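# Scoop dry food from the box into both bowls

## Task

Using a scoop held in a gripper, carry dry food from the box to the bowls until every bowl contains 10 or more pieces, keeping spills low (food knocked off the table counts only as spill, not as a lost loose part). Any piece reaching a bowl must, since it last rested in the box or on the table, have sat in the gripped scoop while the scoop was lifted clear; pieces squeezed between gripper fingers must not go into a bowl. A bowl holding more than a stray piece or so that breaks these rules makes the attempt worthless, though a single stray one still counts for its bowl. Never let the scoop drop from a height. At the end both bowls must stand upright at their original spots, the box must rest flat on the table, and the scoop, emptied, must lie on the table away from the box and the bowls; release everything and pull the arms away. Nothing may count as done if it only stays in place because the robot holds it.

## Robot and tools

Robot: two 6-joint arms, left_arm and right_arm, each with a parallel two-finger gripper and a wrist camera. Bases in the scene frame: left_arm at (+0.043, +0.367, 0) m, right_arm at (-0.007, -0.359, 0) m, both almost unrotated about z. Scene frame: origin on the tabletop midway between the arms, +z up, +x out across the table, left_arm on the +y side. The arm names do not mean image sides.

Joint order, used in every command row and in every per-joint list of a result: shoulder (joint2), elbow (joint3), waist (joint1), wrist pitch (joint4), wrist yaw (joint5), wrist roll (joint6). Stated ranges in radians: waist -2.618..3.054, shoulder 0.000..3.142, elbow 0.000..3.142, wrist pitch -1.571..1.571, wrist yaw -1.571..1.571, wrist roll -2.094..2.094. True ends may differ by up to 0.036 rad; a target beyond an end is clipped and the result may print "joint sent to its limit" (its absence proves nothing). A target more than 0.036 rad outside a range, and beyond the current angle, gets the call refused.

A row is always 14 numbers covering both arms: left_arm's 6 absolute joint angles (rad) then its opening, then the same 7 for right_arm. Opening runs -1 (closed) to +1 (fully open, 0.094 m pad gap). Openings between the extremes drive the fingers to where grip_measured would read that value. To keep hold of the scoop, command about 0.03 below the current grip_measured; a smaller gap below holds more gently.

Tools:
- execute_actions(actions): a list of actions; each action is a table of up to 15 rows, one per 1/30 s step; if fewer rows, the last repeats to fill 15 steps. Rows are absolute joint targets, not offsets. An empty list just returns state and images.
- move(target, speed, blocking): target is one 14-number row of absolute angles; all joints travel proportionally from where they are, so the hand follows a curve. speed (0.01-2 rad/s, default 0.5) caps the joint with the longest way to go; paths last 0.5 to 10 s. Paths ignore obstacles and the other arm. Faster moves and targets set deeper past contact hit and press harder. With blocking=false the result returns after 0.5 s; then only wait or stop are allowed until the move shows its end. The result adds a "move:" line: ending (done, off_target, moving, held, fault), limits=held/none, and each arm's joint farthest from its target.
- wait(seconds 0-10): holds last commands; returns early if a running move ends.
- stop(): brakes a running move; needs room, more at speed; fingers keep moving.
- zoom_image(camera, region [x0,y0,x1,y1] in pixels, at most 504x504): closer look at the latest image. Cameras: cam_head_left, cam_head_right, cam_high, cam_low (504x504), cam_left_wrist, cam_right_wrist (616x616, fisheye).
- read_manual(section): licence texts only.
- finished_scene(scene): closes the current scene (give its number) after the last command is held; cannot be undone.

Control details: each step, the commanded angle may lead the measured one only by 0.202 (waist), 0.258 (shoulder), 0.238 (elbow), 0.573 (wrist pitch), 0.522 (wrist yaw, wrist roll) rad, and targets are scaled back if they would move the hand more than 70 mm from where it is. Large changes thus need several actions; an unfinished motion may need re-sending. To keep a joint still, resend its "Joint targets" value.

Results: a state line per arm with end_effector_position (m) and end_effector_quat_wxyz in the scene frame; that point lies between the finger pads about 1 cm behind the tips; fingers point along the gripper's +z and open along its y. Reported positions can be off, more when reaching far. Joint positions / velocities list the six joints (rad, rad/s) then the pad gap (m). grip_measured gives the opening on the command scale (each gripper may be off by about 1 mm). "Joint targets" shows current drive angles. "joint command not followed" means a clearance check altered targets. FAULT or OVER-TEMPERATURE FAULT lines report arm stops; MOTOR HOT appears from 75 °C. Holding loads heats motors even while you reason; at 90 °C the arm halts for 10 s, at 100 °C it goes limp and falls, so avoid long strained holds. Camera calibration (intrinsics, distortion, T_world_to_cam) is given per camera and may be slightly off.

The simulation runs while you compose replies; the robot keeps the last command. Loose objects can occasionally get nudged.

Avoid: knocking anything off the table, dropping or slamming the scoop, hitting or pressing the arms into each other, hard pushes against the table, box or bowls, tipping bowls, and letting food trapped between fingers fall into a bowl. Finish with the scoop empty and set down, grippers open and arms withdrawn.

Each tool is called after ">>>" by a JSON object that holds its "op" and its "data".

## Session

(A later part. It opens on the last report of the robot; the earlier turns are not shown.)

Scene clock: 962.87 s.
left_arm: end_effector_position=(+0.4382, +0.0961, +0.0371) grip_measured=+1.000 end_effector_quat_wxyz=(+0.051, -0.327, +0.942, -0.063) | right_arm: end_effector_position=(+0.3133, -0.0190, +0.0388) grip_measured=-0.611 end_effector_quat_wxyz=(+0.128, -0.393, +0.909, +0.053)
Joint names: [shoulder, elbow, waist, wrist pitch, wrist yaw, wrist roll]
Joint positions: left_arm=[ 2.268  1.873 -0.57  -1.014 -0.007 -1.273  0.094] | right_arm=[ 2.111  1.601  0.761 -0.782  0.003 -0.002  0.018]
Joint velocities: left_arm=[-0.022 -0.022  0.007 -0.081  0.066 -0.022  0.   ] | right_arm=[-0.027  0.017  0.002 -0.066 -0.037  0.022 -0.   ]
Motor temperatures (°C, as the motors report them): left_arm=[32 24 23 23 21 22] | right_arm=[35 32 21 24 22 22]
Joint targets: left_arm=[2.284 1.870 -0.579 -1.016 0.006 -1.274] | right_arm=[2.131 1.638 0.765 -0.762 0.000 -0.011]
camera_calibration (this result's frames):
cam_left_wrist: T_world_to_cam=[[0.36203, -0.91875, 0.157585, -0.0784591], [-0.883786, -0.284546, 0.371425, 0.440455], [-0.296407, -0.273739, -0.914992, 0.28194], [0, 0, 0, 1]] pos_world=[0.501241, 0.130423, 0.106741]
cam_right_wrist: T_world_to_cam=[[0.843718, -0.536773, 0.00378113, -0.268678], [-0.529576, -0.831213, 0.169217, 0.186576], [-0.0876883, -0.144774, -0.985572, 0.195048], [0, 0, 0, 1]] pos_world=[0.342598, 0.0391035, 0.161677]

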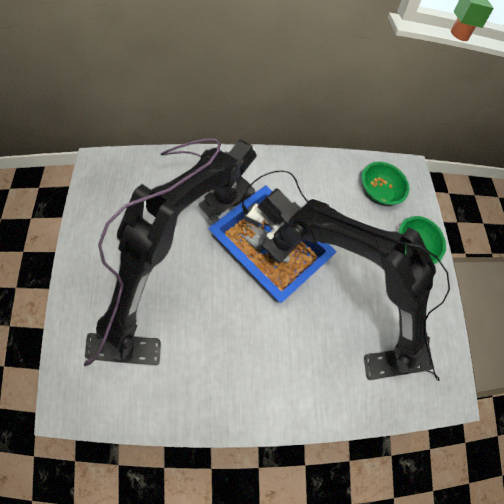

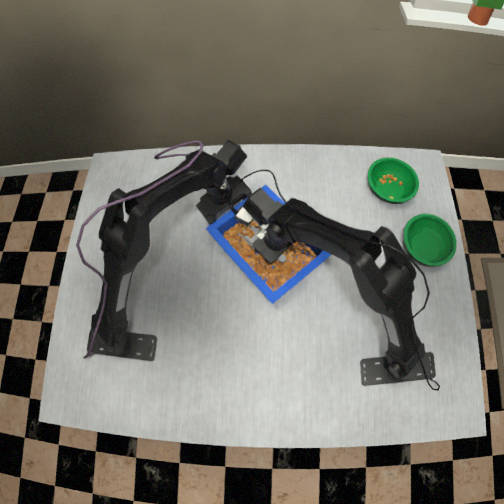

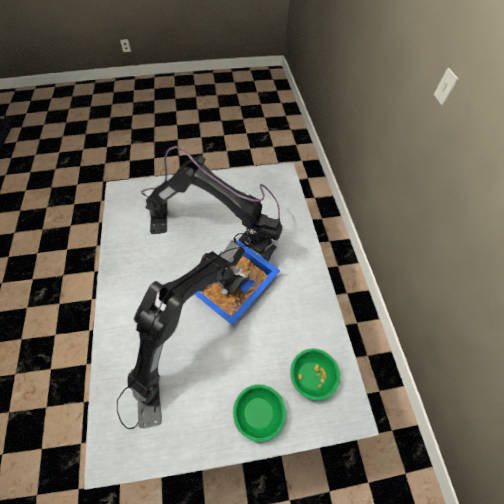

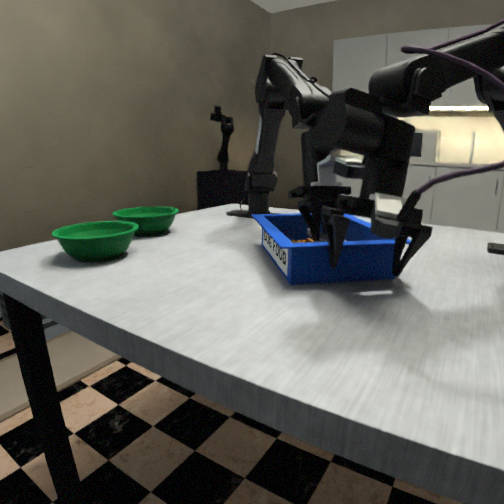

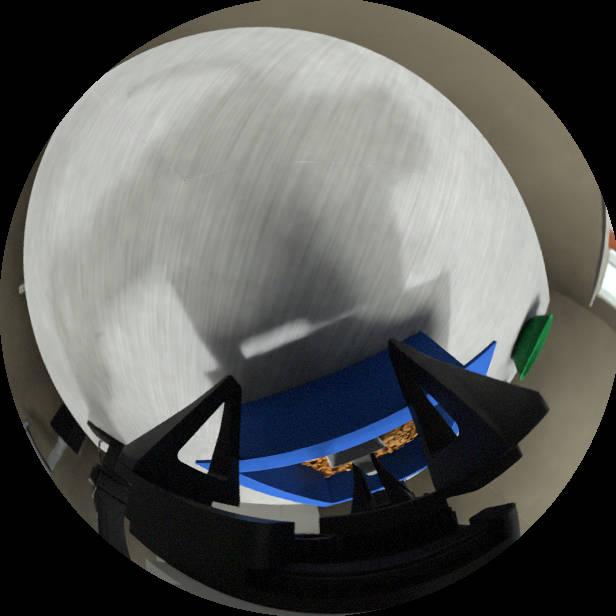

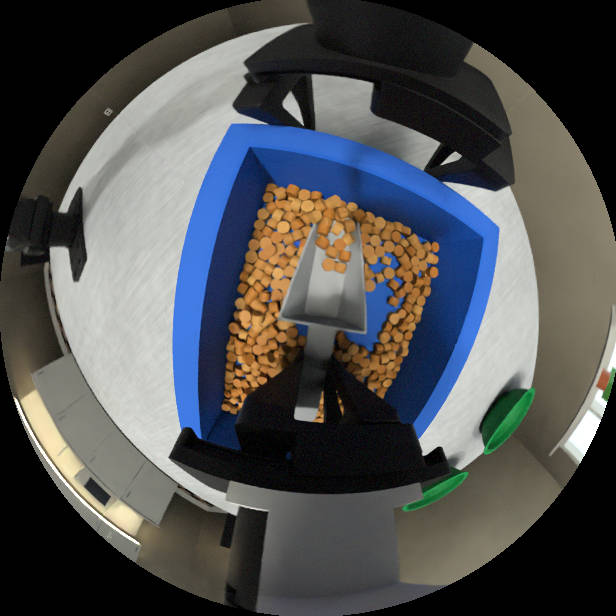

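>>> {"op": "execute_actions", "data": {"actions": [[[2.284,1.87,-0.579,-1.016,0.006,-1.274,1,2.0844,1.584,0.765,-0.7616,0,-0.011,-0.68],[2.284,1.87,-0.579,-1.016,0.006,-1.274,1,2.0827,1.5808,0.765,-0.756,0,-0.011,-0.68],[2.284,1.87,-0.579,-1.016,0.006,-1.274,1,2.0798,1.5755,0.765,-0.7484,0,-0.011,-0.68],[2.284,1.87,-0.579,-1.016,0.006,-1.274,1,2.0758,1.5682,0.765,-0.7387,0,-0.011,-0.68],[2.284,1.87,-0.579,-1.016,0.006,-1.274,1,2.0707,1.559,0.765,-0.7271,0,-0.011,-0.68],[2.284,1.87,-0.579,-1.016,0.006,-1.274,1,2.0647,1.5479,0.765,-0.7137,0,-0.011,-0.68],[2.284,1.87,-0.579,-1.016,0.006,-1.274,1,2.0577,1.5351,0.765,-0.6987,0,-0.011,-0.68],[2.284,1.87,-0.579,-1.016,0.006,-1.274,1,2.0498,1.5207,0.765,-0.6821,0,-0.011,-0.68],[2.284,1.87,-0.579,-1.016,0.006,-1.274,1,2.0411,1.5049,0.765,-0.6643,0,-0.011,-0.68],[2.284,1.87,-0.579,-1.016,0.006,-1.274,1,2.0318,1.4879,0.765,-0.6453,0,-0.011,-0.68],[2.284,1.87,-0.579,-1.016,0.006,-1.274,1,2.0218,1.4698,0.765,-0.6254,0,-0.011,-0.68],[2.284,1.87,-0.579,-1.016,0.006,-1.274,1,2.0114,1.4508,0.765,-0.6048,0,-0.011,-0.68],[2.284,1.87,-0.579,-1.016,0.006,-1.274,1,2.0007,1.4312,0.765,-0.5838,0,-0.011,-0.68],[2.284,1.87,-0.579,-1.016,0.006,-1.274,1,1.9896,1.4111,0.765,-0.5625,0,-0.011,-0.68],[2.284,1.87,-0.579,-1.016,0.006,-1.274,1,1.9785,1.3908,0.765,-0.5412,0,-0.011,-0.68]],[[2.284,1.87,-0.579,-1.016,0.006,-1.274,1,1.9674,1.3704,0.765,-0.5202,0,-0.011,-0.68],[2.284,1.87,-0.579,-1.016,0.006,-1.274,1,1.9563,1.3503,0.765,-0.4996,0,-0.011,-0.68],[2.284,1.87,-0.579,-1.016,0.006,-1.274,1,1.9456,1.3307,0.765,-0.4797,0,-0.011,-0.68],[2.284,1.87,-0.579,-1.016,0.006,-1.274,1,1.9352,1.3117,0.765,-0.4608,0,-0.011,-0.68],[2.284,1.87,-0.579,-1.016,0.006,-1.274,1,1.9253,1.2936,0.765,-0.4429,0,-0.011,-0.68],[2.284,1.87,-0.579,-1.016,0.006,-1.274,1,1.9159,1.2766,0.765,-0.4263,0,-0.011,-0.68],[2.284,1.87,-0.579,-1.016,0.006,-1.274,1,1.9072,1.2608,0.765,-0.4113,0,-0.011,-0.68],[2.284,1.87,-0.579,-1.016,0.006,-1.274,1,1.8993,1.2464,0.765,-0.3979,0,-0.011,-0.68],[2.284,1.87,-0.579,-1.016,0.006,-1.274,1,1.8923,1.2336,0.765,-0.3863,0,-0.011,-0.68],[2.284,1.87,-0.579,-1.016,0.006,-1.274,1,1.8863,1.2225,0.765,-0.3766,0,-0.011,-0.68],[2.284,1.87,-0.579,-1.016,0.006,-1.274,1,1.8812,1.2133,0.765,-0.369,0,-0.011,-0.68],[2.284,1.87,-0.579,-1.016,0.006,-1.274,1,1.8772,1.206,0.765,-0.3634,0,-0.011,-0.68],[2.284,1.87,-0.579,-1.016,0.006,-1.274,1,1.8743,1.2007,0.765,-0.3601,0,-0.011,-0.68],[2.284,1.87,-0.579,-1.016,0.006,-1.274,1,1.8726,1.1975,0.765,-0.359,0,-0.011,-0.68],[2.284,1.87,-0.579,-1.016,0.006,-1.274,1,1.872,1.1965,0.765,-0.359,0,-0.011,-0.68]]]}}

>>> {"op": "wait", "data": {"seconds": 0.3}}

>>> {"op": "zoom_image", "data": {"camera": "cam_right_wrist", "region": [240, 170, 420, 350]}}

Scene clock: 994.03 s.
left_arm: end_effector_position=(+0.4379, +0.0956, +0.0371) grip_measured=+1.000 end_effector_quat_wxyz=(+0.050, -0.327, +0.942, -0.064) | right_arm: end_effector_position=(+0.2990, -0.0341, +0.0358) grip_measured=-0.611 end_effector_quat_wxyz=(+0.214, -0.385, +0.893, +0.090)
Joint names: [shoulder, elbow, waist, wrist pitch, wrist yaw, wrist roll]
Joint positions: left_arm=[ 2.268  1.873 -0.57  -1.014 -0.004 -1.273  0.094] | right_arm=[ 1.908  1.216  0.761 -0.411  0.003 -0.002  0.018]
Joint velocities: left_arm=[ 0.002  0.002 -0.012 -0.007 -0.051 -0.037  0.   ] | right_arm=[-0.042 -0.1   -0.007  0.139 -0.022 -0.095 -0.001]
Motor temperatures (°C, as the motors report them): left_arm=[33 24 23 23 21 22] | right_arm=[35 31 21 25 22 22]
Joint targets: left_arm=[2.284 1.870 -0.579 -1.016 0.006 -1.274] | right_arm=[1.872 1.197 0.765 -0.359 0.000 -0.011]
camera_calibration (this result's frames):
cam_left_wrist: T_world_to_cam=[[0.361849, -0.918536, 0.159239, -0.0787601], [-0.883287, -0.283187, 0.373643, 0.439625], [-0.29811, -0.275856, -0.913802, 0.282627], [0, 0, 0, 1]] pos_world=[0.501068, 0.130117, 0.106544]
cam_right_wrist: T_world_to_cam=[[0.840908, -0.539747, 0.0393423, -0.265249], [-0.539572, -0.84179, -0.0158417, 0.176158], [0.0416685, -0.00790655, -0.9991, 0.155065], [0, 0, 0, 1]] pos_world=[0.311639, 0.00634625, 0.168152]

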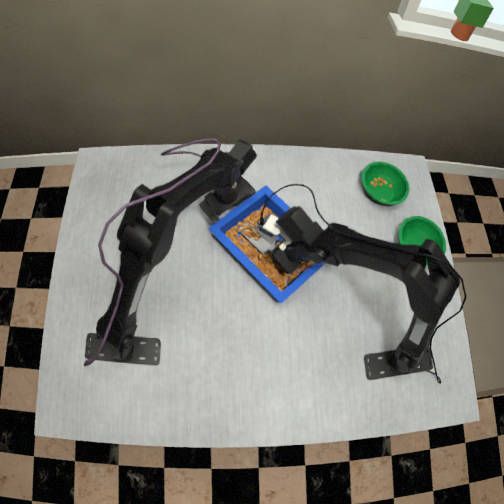

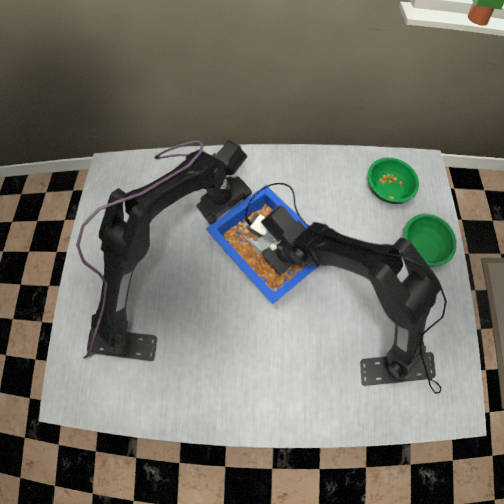

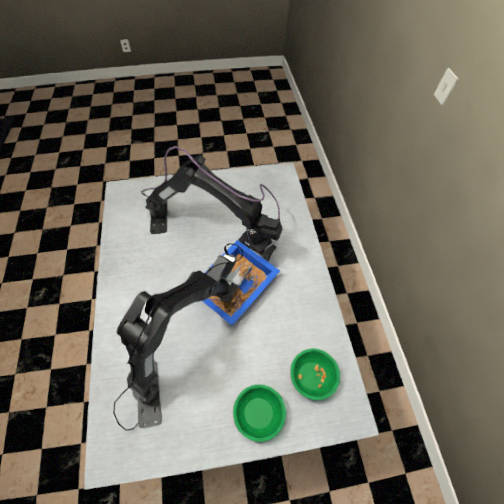

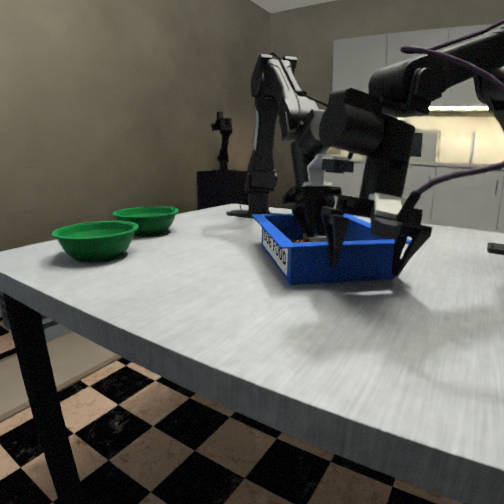

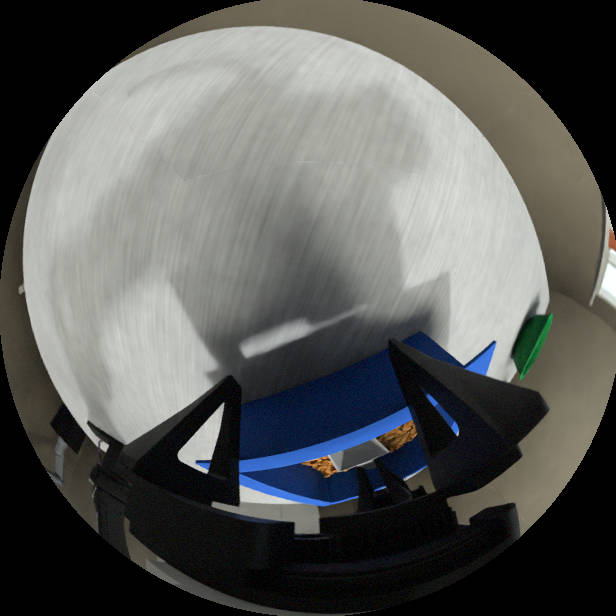

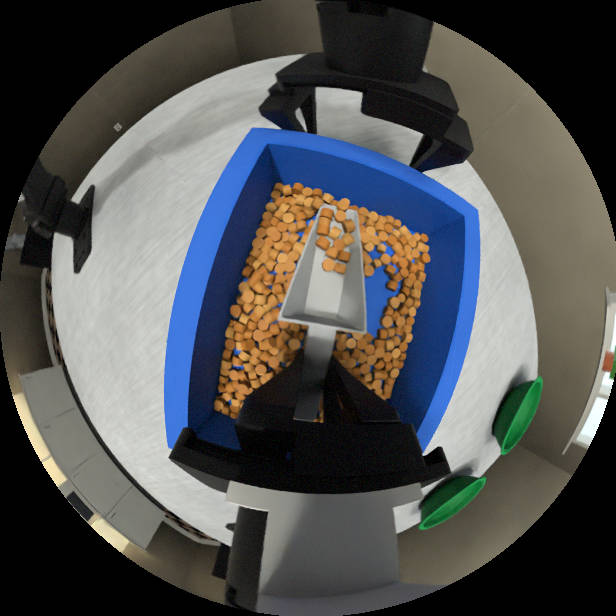

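Scene clock: 994.33 s.
left_arm: end_effector_position=(+0.4379, +0.0956, +0.0371) grip_measured=+1.000 end_effector_quat_wxyz=(+0.050, -0.327, +0.942, -0.064) | right_arm: end_effector_position=(+0.3019, -0.0310, +0.0379) grip_measured=-0.611 end_effector_quat_wxyz=(+0.224, -0.384, +0.891, +0.094)
Joint names: [shoulder, elbow, waist, wrist pitch, wrist yaw, wrist roll]
Joint positions: left_arm=[ 2.268  1.873 -0.57  -1.014 -0.004 -1.273  0.094] | right_arm=[ 1.906  1.212  0.761 -0.385  0.003 -0.002  0.018]
Joint velocities: left_arm=[-0.002 -0.002 -0.007  0.022 -0.051  0.007  0.   ] | right_arm=[-0.012  0.007 -0.002  0.066  0.007 -0.022  0.001]
Motor temperatures (°C, as the motors report them): left_arm=[33 24 23 23 21 22] | right_arm=[35 31 21 25 22 22]
Joint targets: left_arm=[2.284 1.870 -0.579 -1.016 0.006 -1.274] | right_arm=[1.872 1.196 0.765 -0.359 -0.000 -0.011]
wait: 0.30 s; no rest
camera_calibration (this result's frames):
cam_left_wrist: T_world_to_cam=[[0.361849, -0.918536, 0.159239, -0.0787601], [-0.883287, -0.283187, 0.373643, 0.439625], [-0.29811, -0.275856, -0.913802, 0.282627], [0, 0, 0, 1]] pos_world=[0.501068, 0.130117, 0.106544]
cam_right_wrist: T_world_to_cam=[[0.840256, -0.540437, 0.0435737, -0.266114], [-0.539146, -0.84134, -0.0383215, 0.181136], [0.0573706, 0.0087073, -0.998315, 0.152891], [0, 0, 0, 1]] pos_world=[0.312491, 0.00724817, 0.17117]

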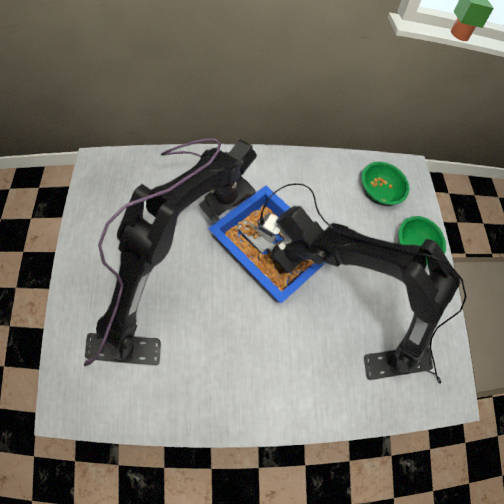

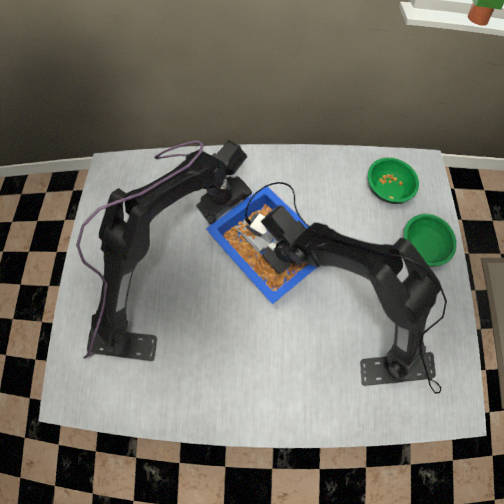

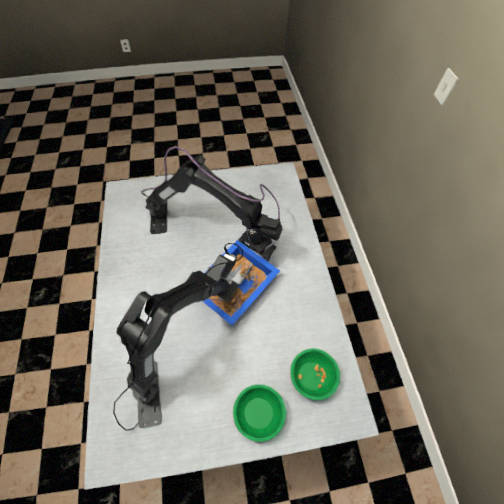

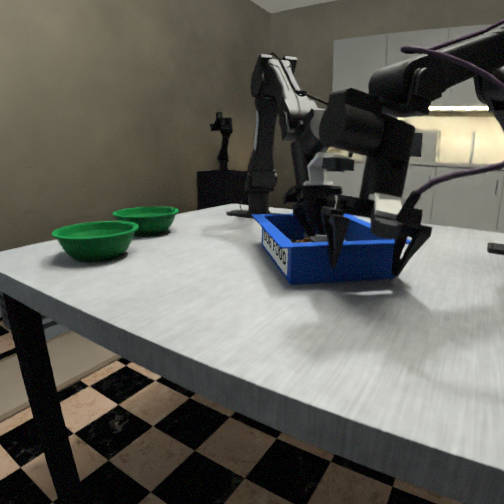

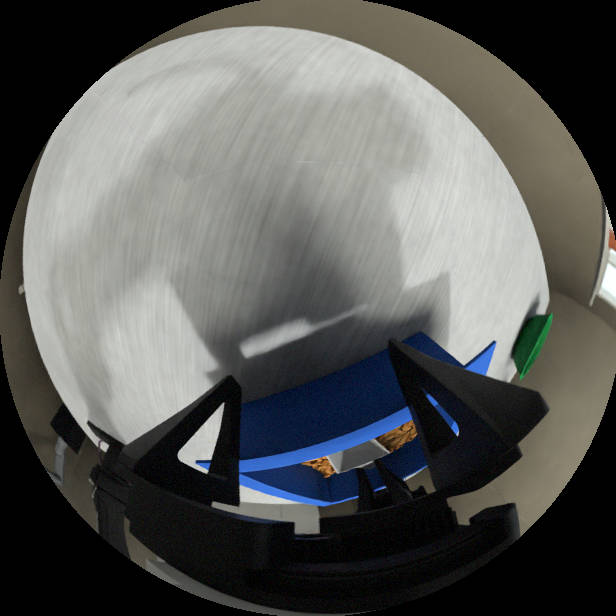

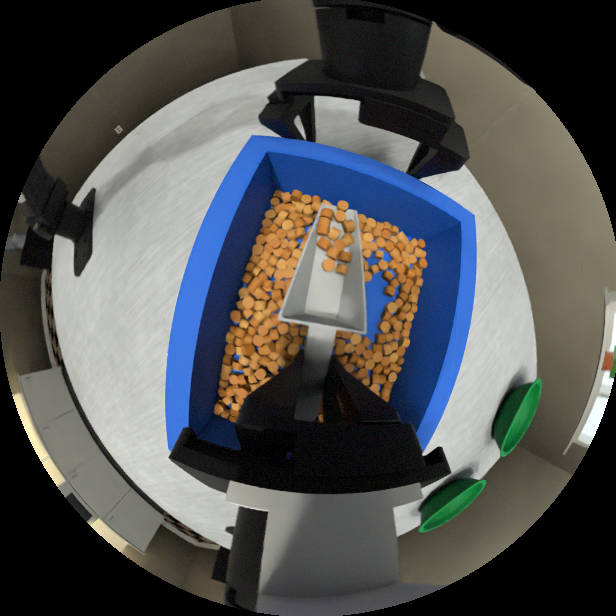

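Region (240, 170, 420, 350) of cam_right_wrist's 616x616 image, scaled by 2.800, with more detail than that image has.

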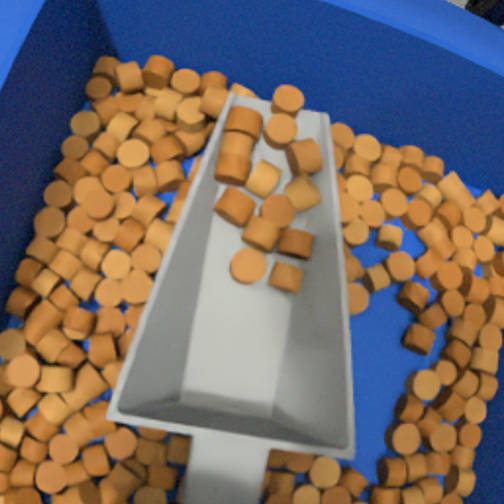

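>>> {"op": "move", "data": {"target": [2.24,2.22,-0.54,-1.36,0,-1.28,1,1.67,1.196,0.765,-0.537,0,-0.011,-0.68], "speed": 0.7}}

>>> {"op": "zoom_image", "data": {"camera": "cam_right_wrist", "region": [240, 170, 420, 350]}}

>>> {"op": "zoom_image", "data": {"camera": "cam_head_right", "region": [360, 150, 480, 280]}}

Scene clock: 1017.40 s.
left_arm: end_effector_position=(+0.4440, +0.1054, +0.1317) grip_measured=+1.000 end_effector_quat_wxyz=(+0.059, -0.338, +0.937, -0.075) | right_arm: end_effector_position=(+0.2859, -0.0479, +0.1084) grip_measured=-0.611 end_effector_quat_wxyz=(+0.251, -0.381, +0.884, +0.106)
Joint names: [shoulder, elbow, waist, wrist pitch, wrist yaw, wrist roll]
Joint positions: left_arm=[ 2.243  2.204 -0.546 -1.342 -0.004 -1.273  0.094] | right_arm=[ 1.694  1.212  0.761 -0.537  0.003 -0.002  0.018]
Joint velocities: left_arm=[-0.007 -0.002 -0.002  0.022 -0.037 -0.022  0.   ] | right_arm=[ 0.012 -0.012  0.002 -0.037  0.022 -0.007 -0.   ]
Motor temperatures (°C, as the motors report them): left_arm=[33 25 23 23 21 22] | right_arm=[38 30 21 26 22 22]
Joint targets: left_arm=[2.240 2.220 -0.540 -1.360 -0.000 -1.280] | right_arm=[1.670 1.196 0.765 -0.537 0.000 -0.011]
move: off_target (right_arm); limits=none; left_arm: farthest joint: the wrist pitch, 0.018 radians from its target (0.346 radians at the start); right_arm: farthest joint: the shoulder, 0.024 radians from its target (0.236 radians at the start)
camera_calibration (this result's frames):
cam_left_wrist: T_world_to_cam=[[0.379847, -0.906964, 0.182022, -0.0992816], [-0.884736, -0.298736, 0.357768, 0.41679], [-0.270107, -0.296939, -0.915898, 0.36367], [0, 0, 0, 1]] pos_world=[0.50469, 0.142453, 0.202042]
cam_right_wrist: T_world_to_cam=[[0.838223, -0.542587, 0.0546014, -0.265612], [-0.536336, -0.838366, -0.0973916, 0.166742], [0.0986195, 0.0523512, -0.993747, 0.214094], [0, 0, 0, 1]] pos_world=[0.290958, -0.0155352, 0.243497]

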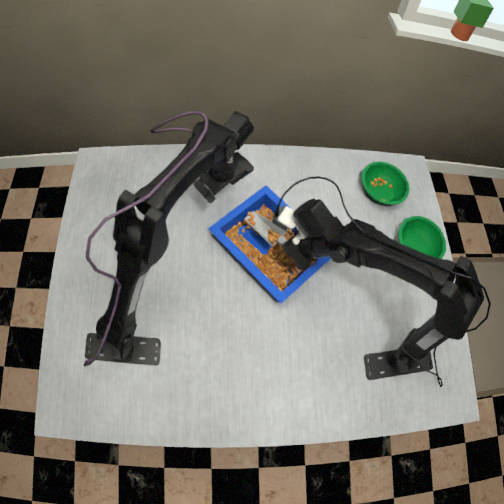

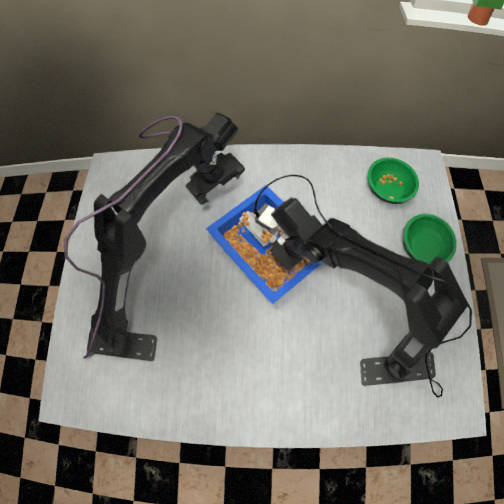

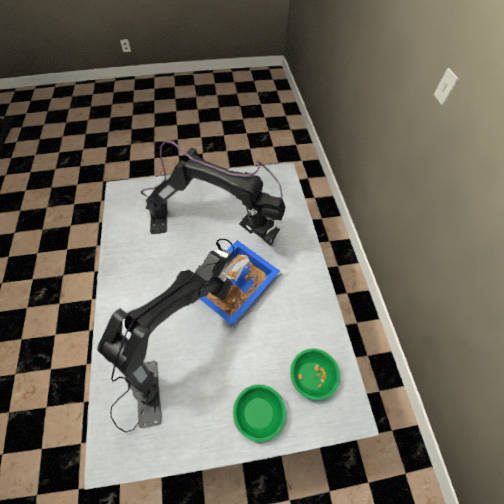

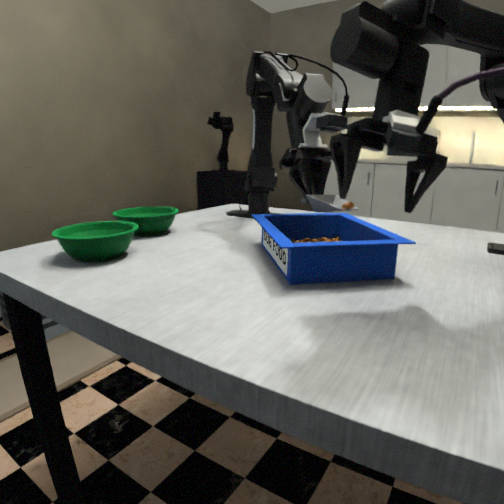

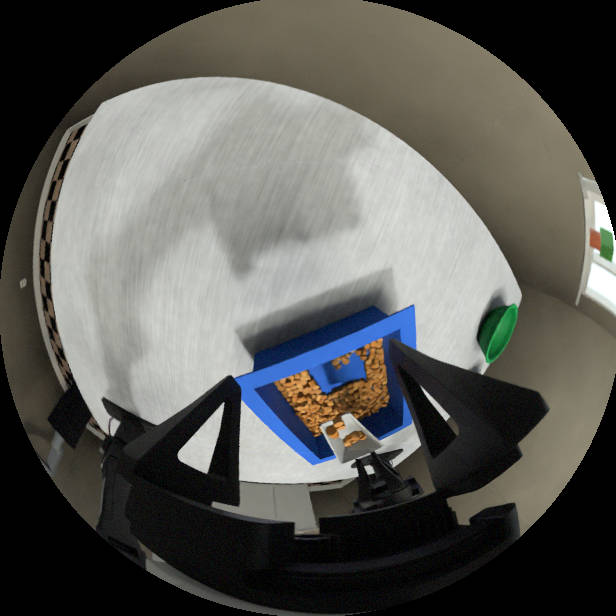

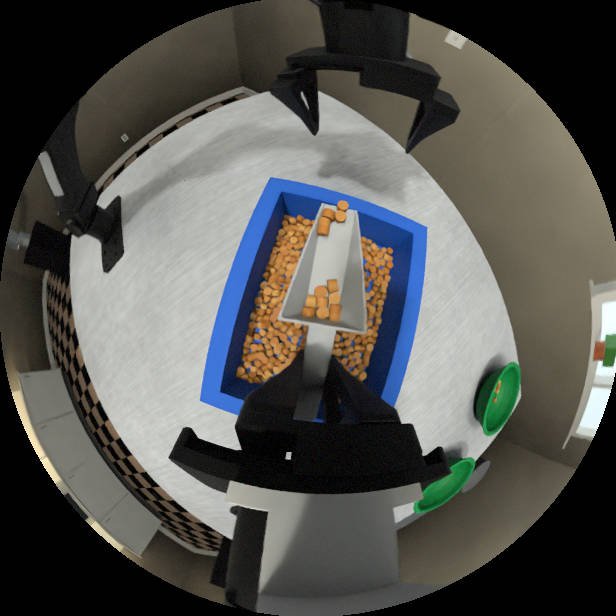

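Region (240, 170, 420, 350) of cam_right_wrist's 616x616 image, scaled by 2.800, with more detail than that image has.

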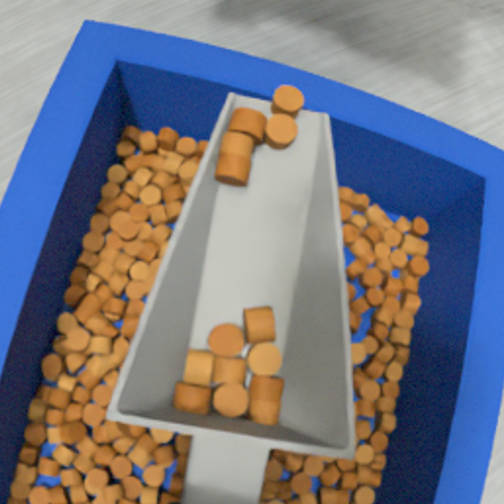

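Region (360, 150, 480, 280) of cam_head_right's 504x504 image, scaled by 3.877, with more detail than that image has; it fills the left 465 columns of this view, and the rest is white.

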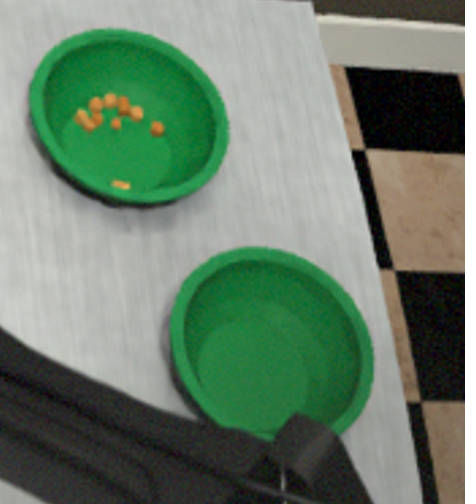

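>>> {"op": "move", "data": {"target": [1.2,1.1,-0.1,-1.1,0,-1.28,1,0.842,0.548,-0.352,-0.703,0,-0.011,-0.68], "speed": 0.7}}

Scene clock: 1036.73 s.
left_arm: end_effector_position=(+0.3083, +0.3300, +0.1695) grip_measured=+1.000 end_effector_quat_wxyz=(+0.140, -0.527, +0.830, -0.118) | right_arm: end_effector_position=(+0.2150, -0.4244, +0.0910) grip_measured=-0.611 end_effector_quat_wxyz=(+0.270, +0.138, +0.952, -0.041)
Joint names: [shoulder, elbow, waist, wrist pitch, wrist yaw, wrist roll]
Joint positions: left_arm=[ 1.216  1.116 -0.108 -1.102 -0.004 -1.273  0.094] | right_arm=[ 0.87   0.559 -0.342 -0.707  0.004 -0.002  0.018]
Joint velocities: left_arm=[ 0.007 -0.017 -0.012  0.037  0.007  0.037  0.   ] | right_arm=[-0.017 -0.017 -0.012 -0.125  0.022  0.022 -0.001]
Motor temperatures (°C, as the motors report them): left_arm=[33 25 23 23 21 22] | right_arm=[36 30 21 26 22 22]
Joint targets: left_arm=[1.200 1.100 -0.100 -1.100 -0.000 -1.280] | right_arm=[0.842 0.548 -0.352 -0.703 0.000 -0.011]
move: off_target (right_arm); limits=none; left_arm: farthest joint: the shoulder, 0.016 radians from its target (1.043 radians at the start); right_arm: farthest joint: the shoulder, 0.028 radians from its target (0.852 radians at the start)
camera_calibration (this result's frames):
cam_left_wrist: T_world_to_cam=[[0.684009, -0.653495, 0.324154, -0.0524194], [-0.728215, -0.637805, 0.250816, 0.432101], [0.0428399, -0.407614, -0.912149, 0.367711], [0, 0, 0, 1]] pos_world=[0.334765, 0.391224, 0.244021]
cam_right_wrist: T_world_to_cam=[[-0.106064, -0.992826, 0.055197, -0.397618], [-0.99004, 0.100272, -0.098823, 0.307411], [0.0925793, -0.0651288, -0.993573, 0.174987], [0, 0, 0, 1]] pos_world=[0.245976, -0.414194, 0.226189]

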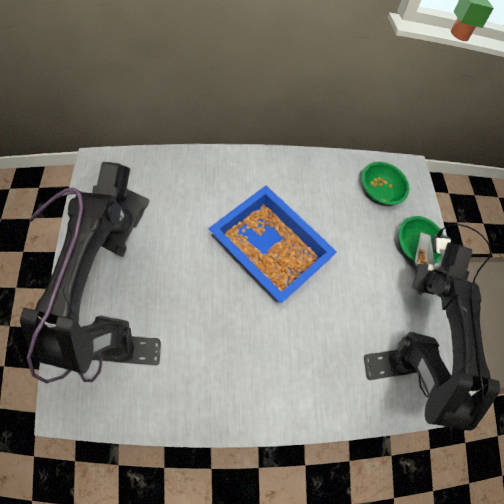

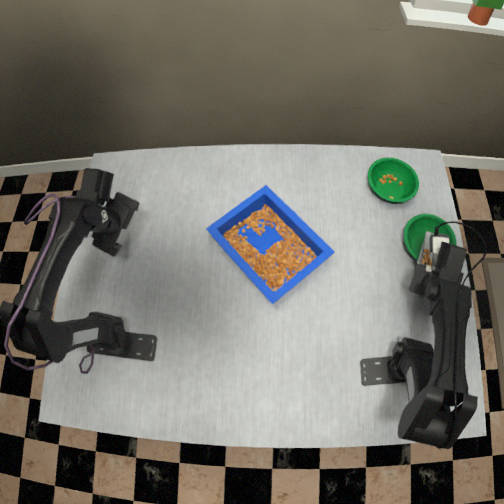

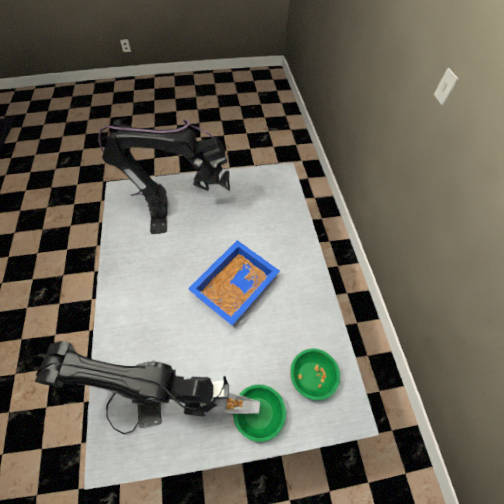

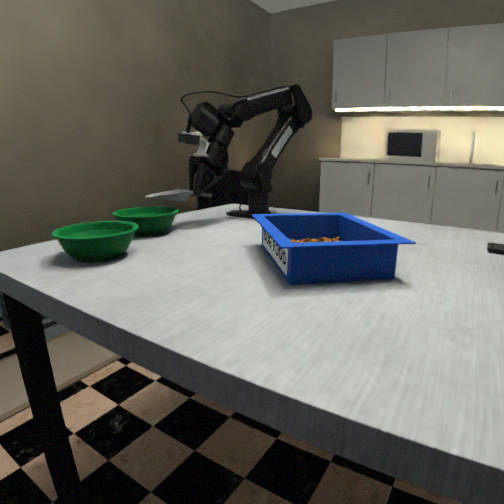

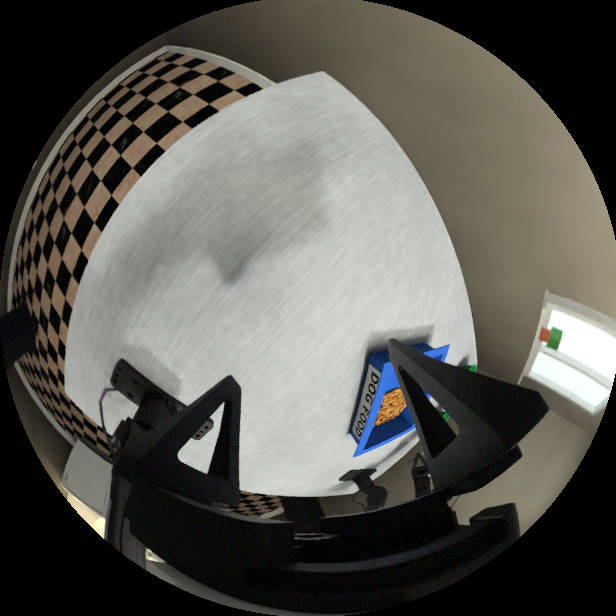

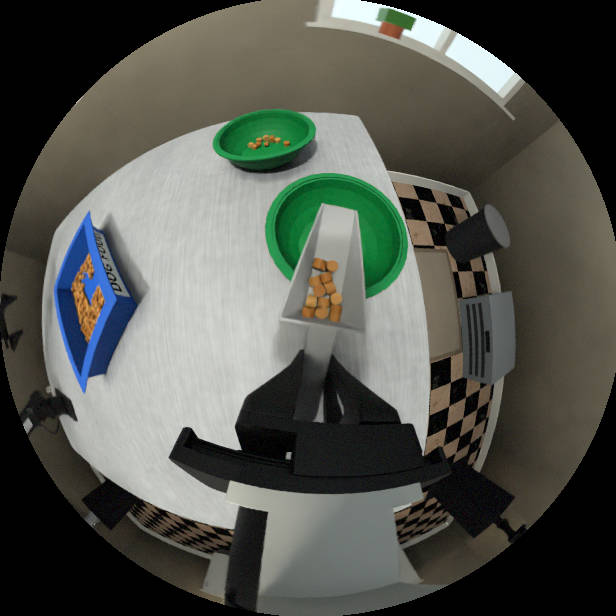

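>>> {"op": "zoom_image", "data": {"camera": "cam_right_wrist", "region": [250, 160, 430, 340]}}

Region (250, 160, 430, 340) of cam_right_wrist's 616x616 image, scaled by 2.800, with more detail than that image has.

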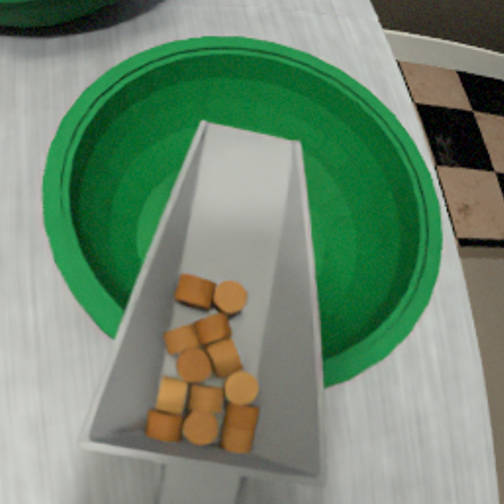

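>>> {"op": "execute_actions", "data": {"actions": [[[1.2,1.1,-0.1,-1.1,0,-1.28,1,0.8856,0.605,-0.355,-0.7159,0,-0.011,-0.68],[1.2,1.1,-0.1,-1.1,0,-1.28,1,0.894,0.6144,-0.355,-0.725,0,-0.011,-0.68],[1.2,1.1,-0.1,-1.1,0,-1.28,1,0.9073,0.6291,-0.355,-0.7392,0,-0.011,-0.68],[1.2,1.1,-0.1,-1.1,0,-1.28,1,0.9241,0.6478,-0.355,-0.7574,0,-0.011,-0.68],[1.2,1.1,-0.1,-1.1,0,-1.28,1,0.944,0.6698,-0.355,-0.7787,0,-0.011,-0.68],[1.2,1.1,-0.1,-1.1,0,-1.28,1,0.9639,0.6918,-0.355,-0.8001,0,-0.011,-0.68],[1.2,1.1,-0.1,-1.1,0,-1.28,1,0.9837,0.7139,-0.355,-0.8215,0,-0.011,-0.68],[1.2,1.1,-0.1,-1.1,0,-1.28,1,1.0036,0.7359,-0.355,-0.8429,0,-0.011,-0.68],[1.2,1.1,-0.1,-1.1,0,-1.28,1,1.0235,0.758,-0.355,-0.8643,0,-0.011,-0.68],[1.2,1.1,-0.1,-1.1,0,-1.28,1,1.0433,0.78,-0.355,-0.8857,0,-0.011,-0.68],[1.2,1.1,-0.1,-1.1,0,-1.28,1,1.0632,0.8021,-0.355,-0.907,0,-0.011,-0.68],[1.2,1.1,-0.1,-1.1,0,-1.28,1,1.0831,0.8241,-0.355,-0.9284,0,-0.011,-0.68],[1.2,1.1,-0.1,-1.1,0,-1.28,1,1.1029,0.8462,-0.355,-0.9498,0,-0.011,-0.68],[1.2,1.1,-0.1,-1.1,0,-1.28,1,1.1228,0.8682,-0.355,-0.9712,0,-0.011,-0.68],[1.2,1.1,-0.1,-1.1,0,-1.28,1,1.1409,0.8882,-0.355,-0.9906,0,-0.011,-0.68]],[[1.2,1.1,-0.1,-1.1,0,-1.28,1,1.1565,0.9056,-0.355,-1.0075,0,-0.011,-0.68],[1.2,1.1,-0.1,-1.1,0,-1.28,1,1.1698,0.9203,-0.355,-1.0217,0,-0.011,-0.68],[1.2,1.1,-0.1,-1.1,0,-1.28,1,1.1812,0.933,-0.355,-1.0341,0,-0.011,-0.68],[1.2,1.1,-0.1,-1.1,0,-1.28,1,1.1908,0.9437,-0.355,-1.0444,0,-0.011,-0.68],[1.2,1.1,-0.1,-1.1,0,-1.28,1,1.1993,0.953,-0.355,-1.0535,0,-0.011,-0.68],[1.2,1.1,-0.1,-1.1,0,-1.28,1,1.2065,0.9611,-0.355,-1.0613,0,-0.011,-0.68],[1.2,1.1,-0.1,-1.1,0,-1.28,1,1.2136,0.969,-0.355,-1.069,0,-0.011,-0.68],[1.2,1.1,-0.1,-1.1,0,-1.28,1,1.2207,0.9769,-0.355,-1.0766,0,-0.011,-0.68],[1.2,1.1,-0.1,-1.1,0,-1.28,1,1.2278,0.9847,-0.355,-1.0843,0,-0.011,-0.68],[1.2,1.1,-0.1,-1.1,0,-1.28,1,1.2349,0.9926,-0.355,-1.0919,0,-0.011,-0.68],[1.2,1.1,-0.1,-1.1,0,-1.28,1,1.242,1.0005,-0.355,-1.0996,0,-0.011,-0.68],[1.2,1.1,-0.1,-1.1,0,-1.28,1,1.2491,1.0084,-0.355,-1.1072,0,-0.011,-0.68],[1.2,1.1,-0.1,-1.1,0,-1.28,1,1.2562,1.0163,-0.355,-1.1149,0,-0.011,-0.68],[1.2,1.1,-0.1,-1.1,0,-1.28,1,1.2633,1.0241,-0.355,-1.1225,0,-0.011,-0.68],[1.2,1.1,-0.1,-1.1,0,-1.28,1,1.2704,1.032,-0.355,-1.1302,0,-0.011,-0.68]],[[1.2,1.1,-0.1,-1.1,0,-1.28,1,1.2775,1.0399,-0.355,-1.1378,0,-0.011,-0.68],[1.2,1.1,-0.1,-1.1,0,-1.28,1,1.2846,1.0478,-0.355,-1.1455,0,-0.011,-0.68],[1.2,1.1,-0.1,-1.1,0,-1.28,1,1.2917,1.0557,-0.355,-1.1531,0,-0.011,-0.68],[1.2,1.1,-0.1,-1.1,0,-1.28,1,1.2988,1.0635,-0.355,-1.1608,0,-0.011,-0.68],[1.2,1.1,-0.1,-1.1,0,-1.28,1,1.3059,1.0714,-0.355,-1.1684,0,-0.011,-0.68],[1.2,1.1,-0.1,-1.1,0,-1.28,1,1.313,1.0793,-0.355,-1.1761,0,-0.011,-0.68],[1.2,1.1,-0.1,-1.1,0,-1.28,1,1.3201,1.0872,-0.355,-1.1837,0,-0.011,-0.68],[1.2,1.1,-0.1,-1.1,0,-1.28,1,1.3272,1.0951,-0.355,-1.1914,0,-0.011,-0.68],[1.2,1.1,-0.1,-1.1,0,-1.28,1,1.3343,1.1029,-0.355,-1.199,0,-0.011,-0.68],[1.2,1.1,-0.1,-1.1,0,-1.28,1,1.3414,1.1108,-0.355,-1.2067,0,-0.011,-0.68],[1.2,1.1,-0.1,-1.1,0,-1.28,1,1.3485,1.1187,-0.355,-1.2143,0,-0.011,-0.68],[1.2,1.1,-0.1,-1.1,0,-1.28,1,1.3556,1.1266,-0.355,-1.222,0,-0.011,-0.68],[1.2,1.1,-0.1,-1.1,0,-1.28,1,1.3627,1.1345,-0.355,-1.2296,0,-0.011,-0.68],[1.2,1.1,-0.1,-1.1,0,-1.28,1,1.3698,1.1423,-0.355,-1.2373,0,-0.011,-0.68],[1.2,1.1,-0.1,-1.1,0,-1.28,1,1.3769,1.1502,-0.355,-1.2449,0,-0.011,-0.68]],[[1.2,1.1,-0.1,-1.1,0,-1.28,1,1.384,1.1581,-0.355,-1.2526,0,-0.011,-0.68],[1.2,1.1,-0.1,-1.1,0,-1.28,1,1.3911,1.166,-0.355,-1.2602,0,-0.011,-0.68],[1.2,1.1,-0.1,-1.1,0,-1.28,1,1.3982,1.1739,-0.355,-1.2679,0,-0.011,-0.68],[1.2,1.1,-0.1,-1.1,0,-1.28,1,1.4053,1.1817,-0.355,-1.2755,0,-0.011,-0.68],[1.2,1.1,-0.1,-1.1,0,-1.28,1,1.4124,1.1896,-0.355,-1.2832,0,-0.011,-0.68],[1.2,1.1,-0.1,-1.1,0,-1.28,1,1.4195,1.1975,-0.355,-1.2908,0,-0.011,-0.68],[1.2,1.1,-0.1,-1.1,0,-1.28,1,1.4266,1.2054,-0.355,-1.2985,0,-0.011,-0.68],[1.2,1.1,-0.1,-1.1,0,-1.28,1,1.4337,1.2133,-0.355,-1.3061,0,-0.011,-0.68],[1.2,1.1,-0.1,-1.1,0,-1.28,1,1.4408,1.2211,-0.355,-1.3138,0,-0.011,-0.68],[1.2,1.1,-0.1,-1.1,0,-1.28,1,1.4479,1.229,-0.355,-1.3214,0,-0.011,-0.68],[1.2,1.1,-0.1,-1.1,0,-1.28,1,1.455,1.2369,-0.355,-1.3291,0,-0.011,-0.68],[1.2,1.1,-0.1,-1.1,0,-1.28,1,1.4621,1.2448,-0.355,-1.3367,0,-0.011,-0.68],[1.2,1.1,-0.1,-1.1,0,-1.28,1,1.4692,1.2527,-0.355,-1.3444,0,-0.011,-0.68],[1.2,1.1,-0.1,-1.1,0,-1.28,1,1.4763,1.2605,-0.355,-1.352,0,-0.011,-0.68],[1.2,1.1,-0.1,-1.1,0,-1.28,1,1.484,1.269,-0.355,-1.36,0,-0.011,-0.68]]]}}

Scene clock: 1100.47 s.
left_arm: end_effector_position=(+0.3085, +0.3300, +0.1696) grip_measured=+1.000 end_effector_quat_wxyz=(+0.141, -0.526, +0.830, -0.118) | right_arm: end_effector_position=(+0.2272, -0.4281, +0.1317) grip_measured=-0.611 end_effector_quat_wxyz=(+0.003, +0.143, +0.990, -0.002)
Joint names: [shoulder, elbow, waist, wrist pitch, wrist yaw, wrist roll]
Joint positions: left_arm=[ 1.216  1.116 -0.108 -1.101 -0.004 -1.273  0.094] | right_arm=[ 1.46   1.217 -0.342 -1.321  0.004 -0.002  0.018]
Joint velocities: left_arm=[ 0.007  0.002 -0.007 -0.066 -0.022 -0.007  0.   ] | right_arm=[ 0.193  0.252 -0.007 -0.286  0.007  0.007  0.001]
Motor temperatures (°C, as the motors report them): left_arm=[28 24 23 24 21 22] | right_arm=[31 30 21 27 22 22]
Joint targets: left_arm=[1.200 1.100 -0.100 -1.100 0.000 -1.280] | right_arm=[1.484 1.269 -0.355 -1.360 -0.000 -0.011]
camera_calibration (this result's frames):
cam_left_wrist: T_world_to_cam=[[0.683764, -0.65346, 0.324742, -0.0526137], [-0.728404, -0.637777, 0.250336, 0.432326], [0.0435286, -0.407714, -0.912071, 0.367563], [0, 0, 0, 1]] pos_world=[0.334883, 0.391207, 0.244103]
cam_right_wrist: T_world_to_cam=[[-0.103831, -0.99349, -0.0468734, -0.389522], [-0.90303, 0.0744153, 0.423082, 0.224322], [-0.41684, 0.086257, -0.904878, 0.382912], [0, 0, 0, 1]] pos_world=[0.321738, -0.436708, 0.233324]

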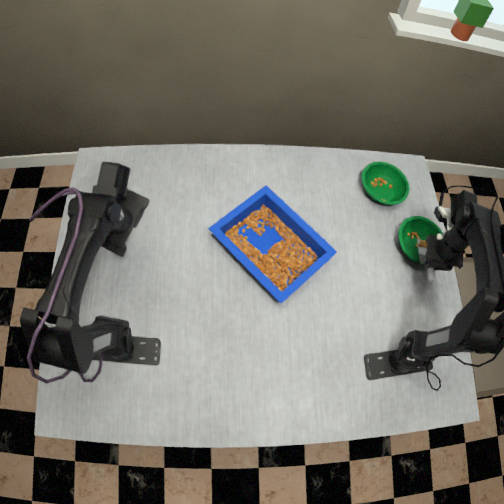

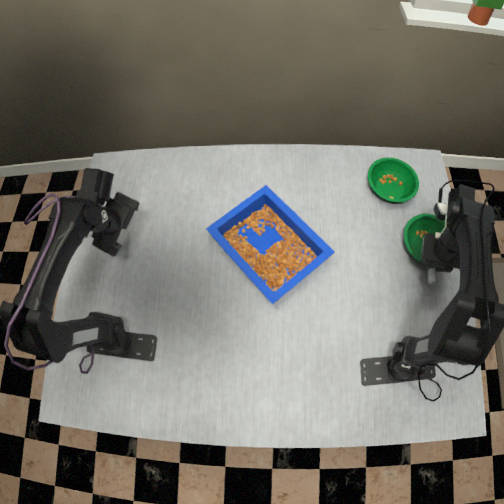

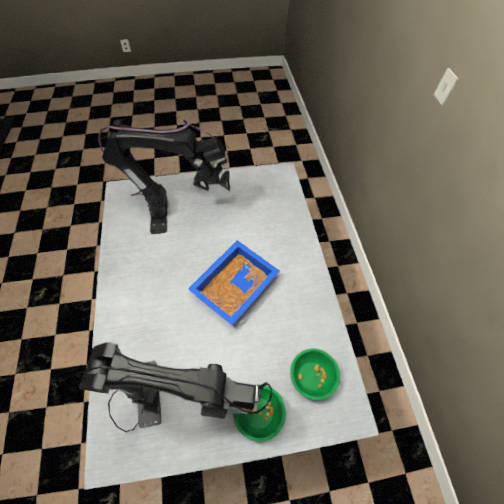

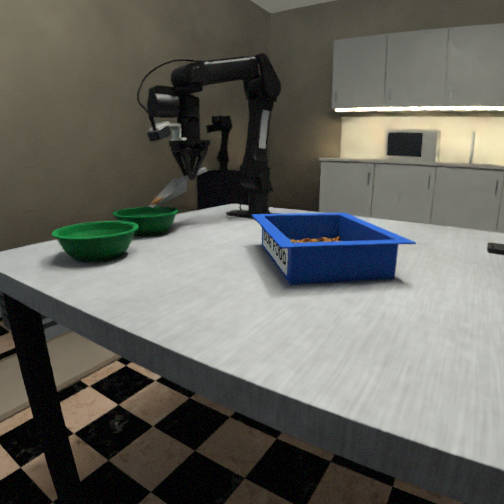

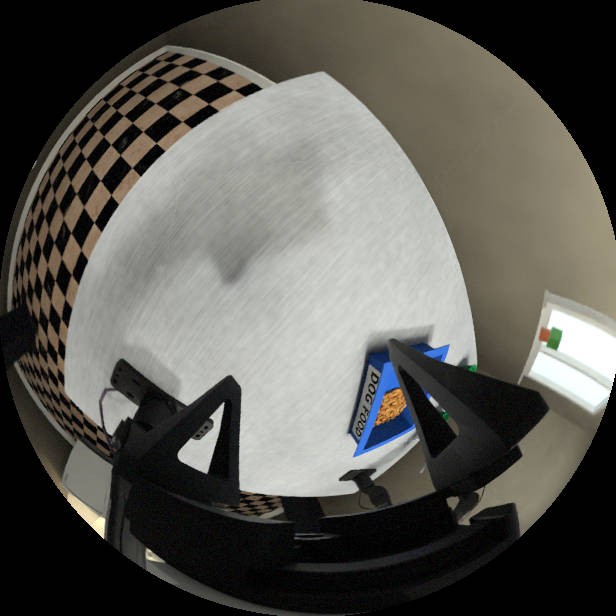

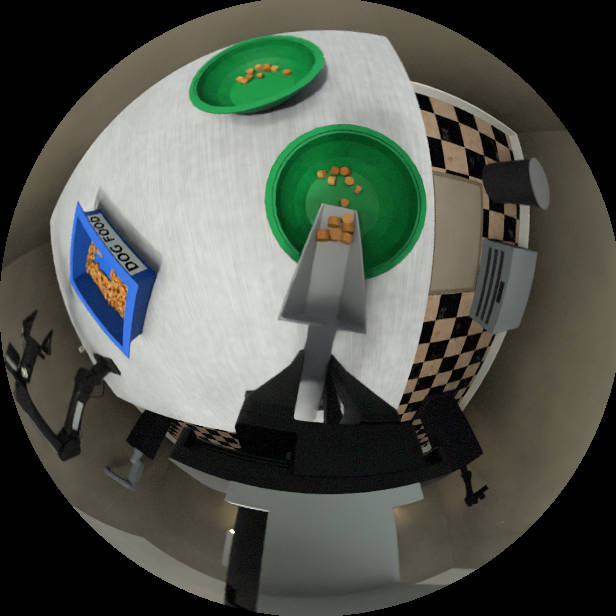

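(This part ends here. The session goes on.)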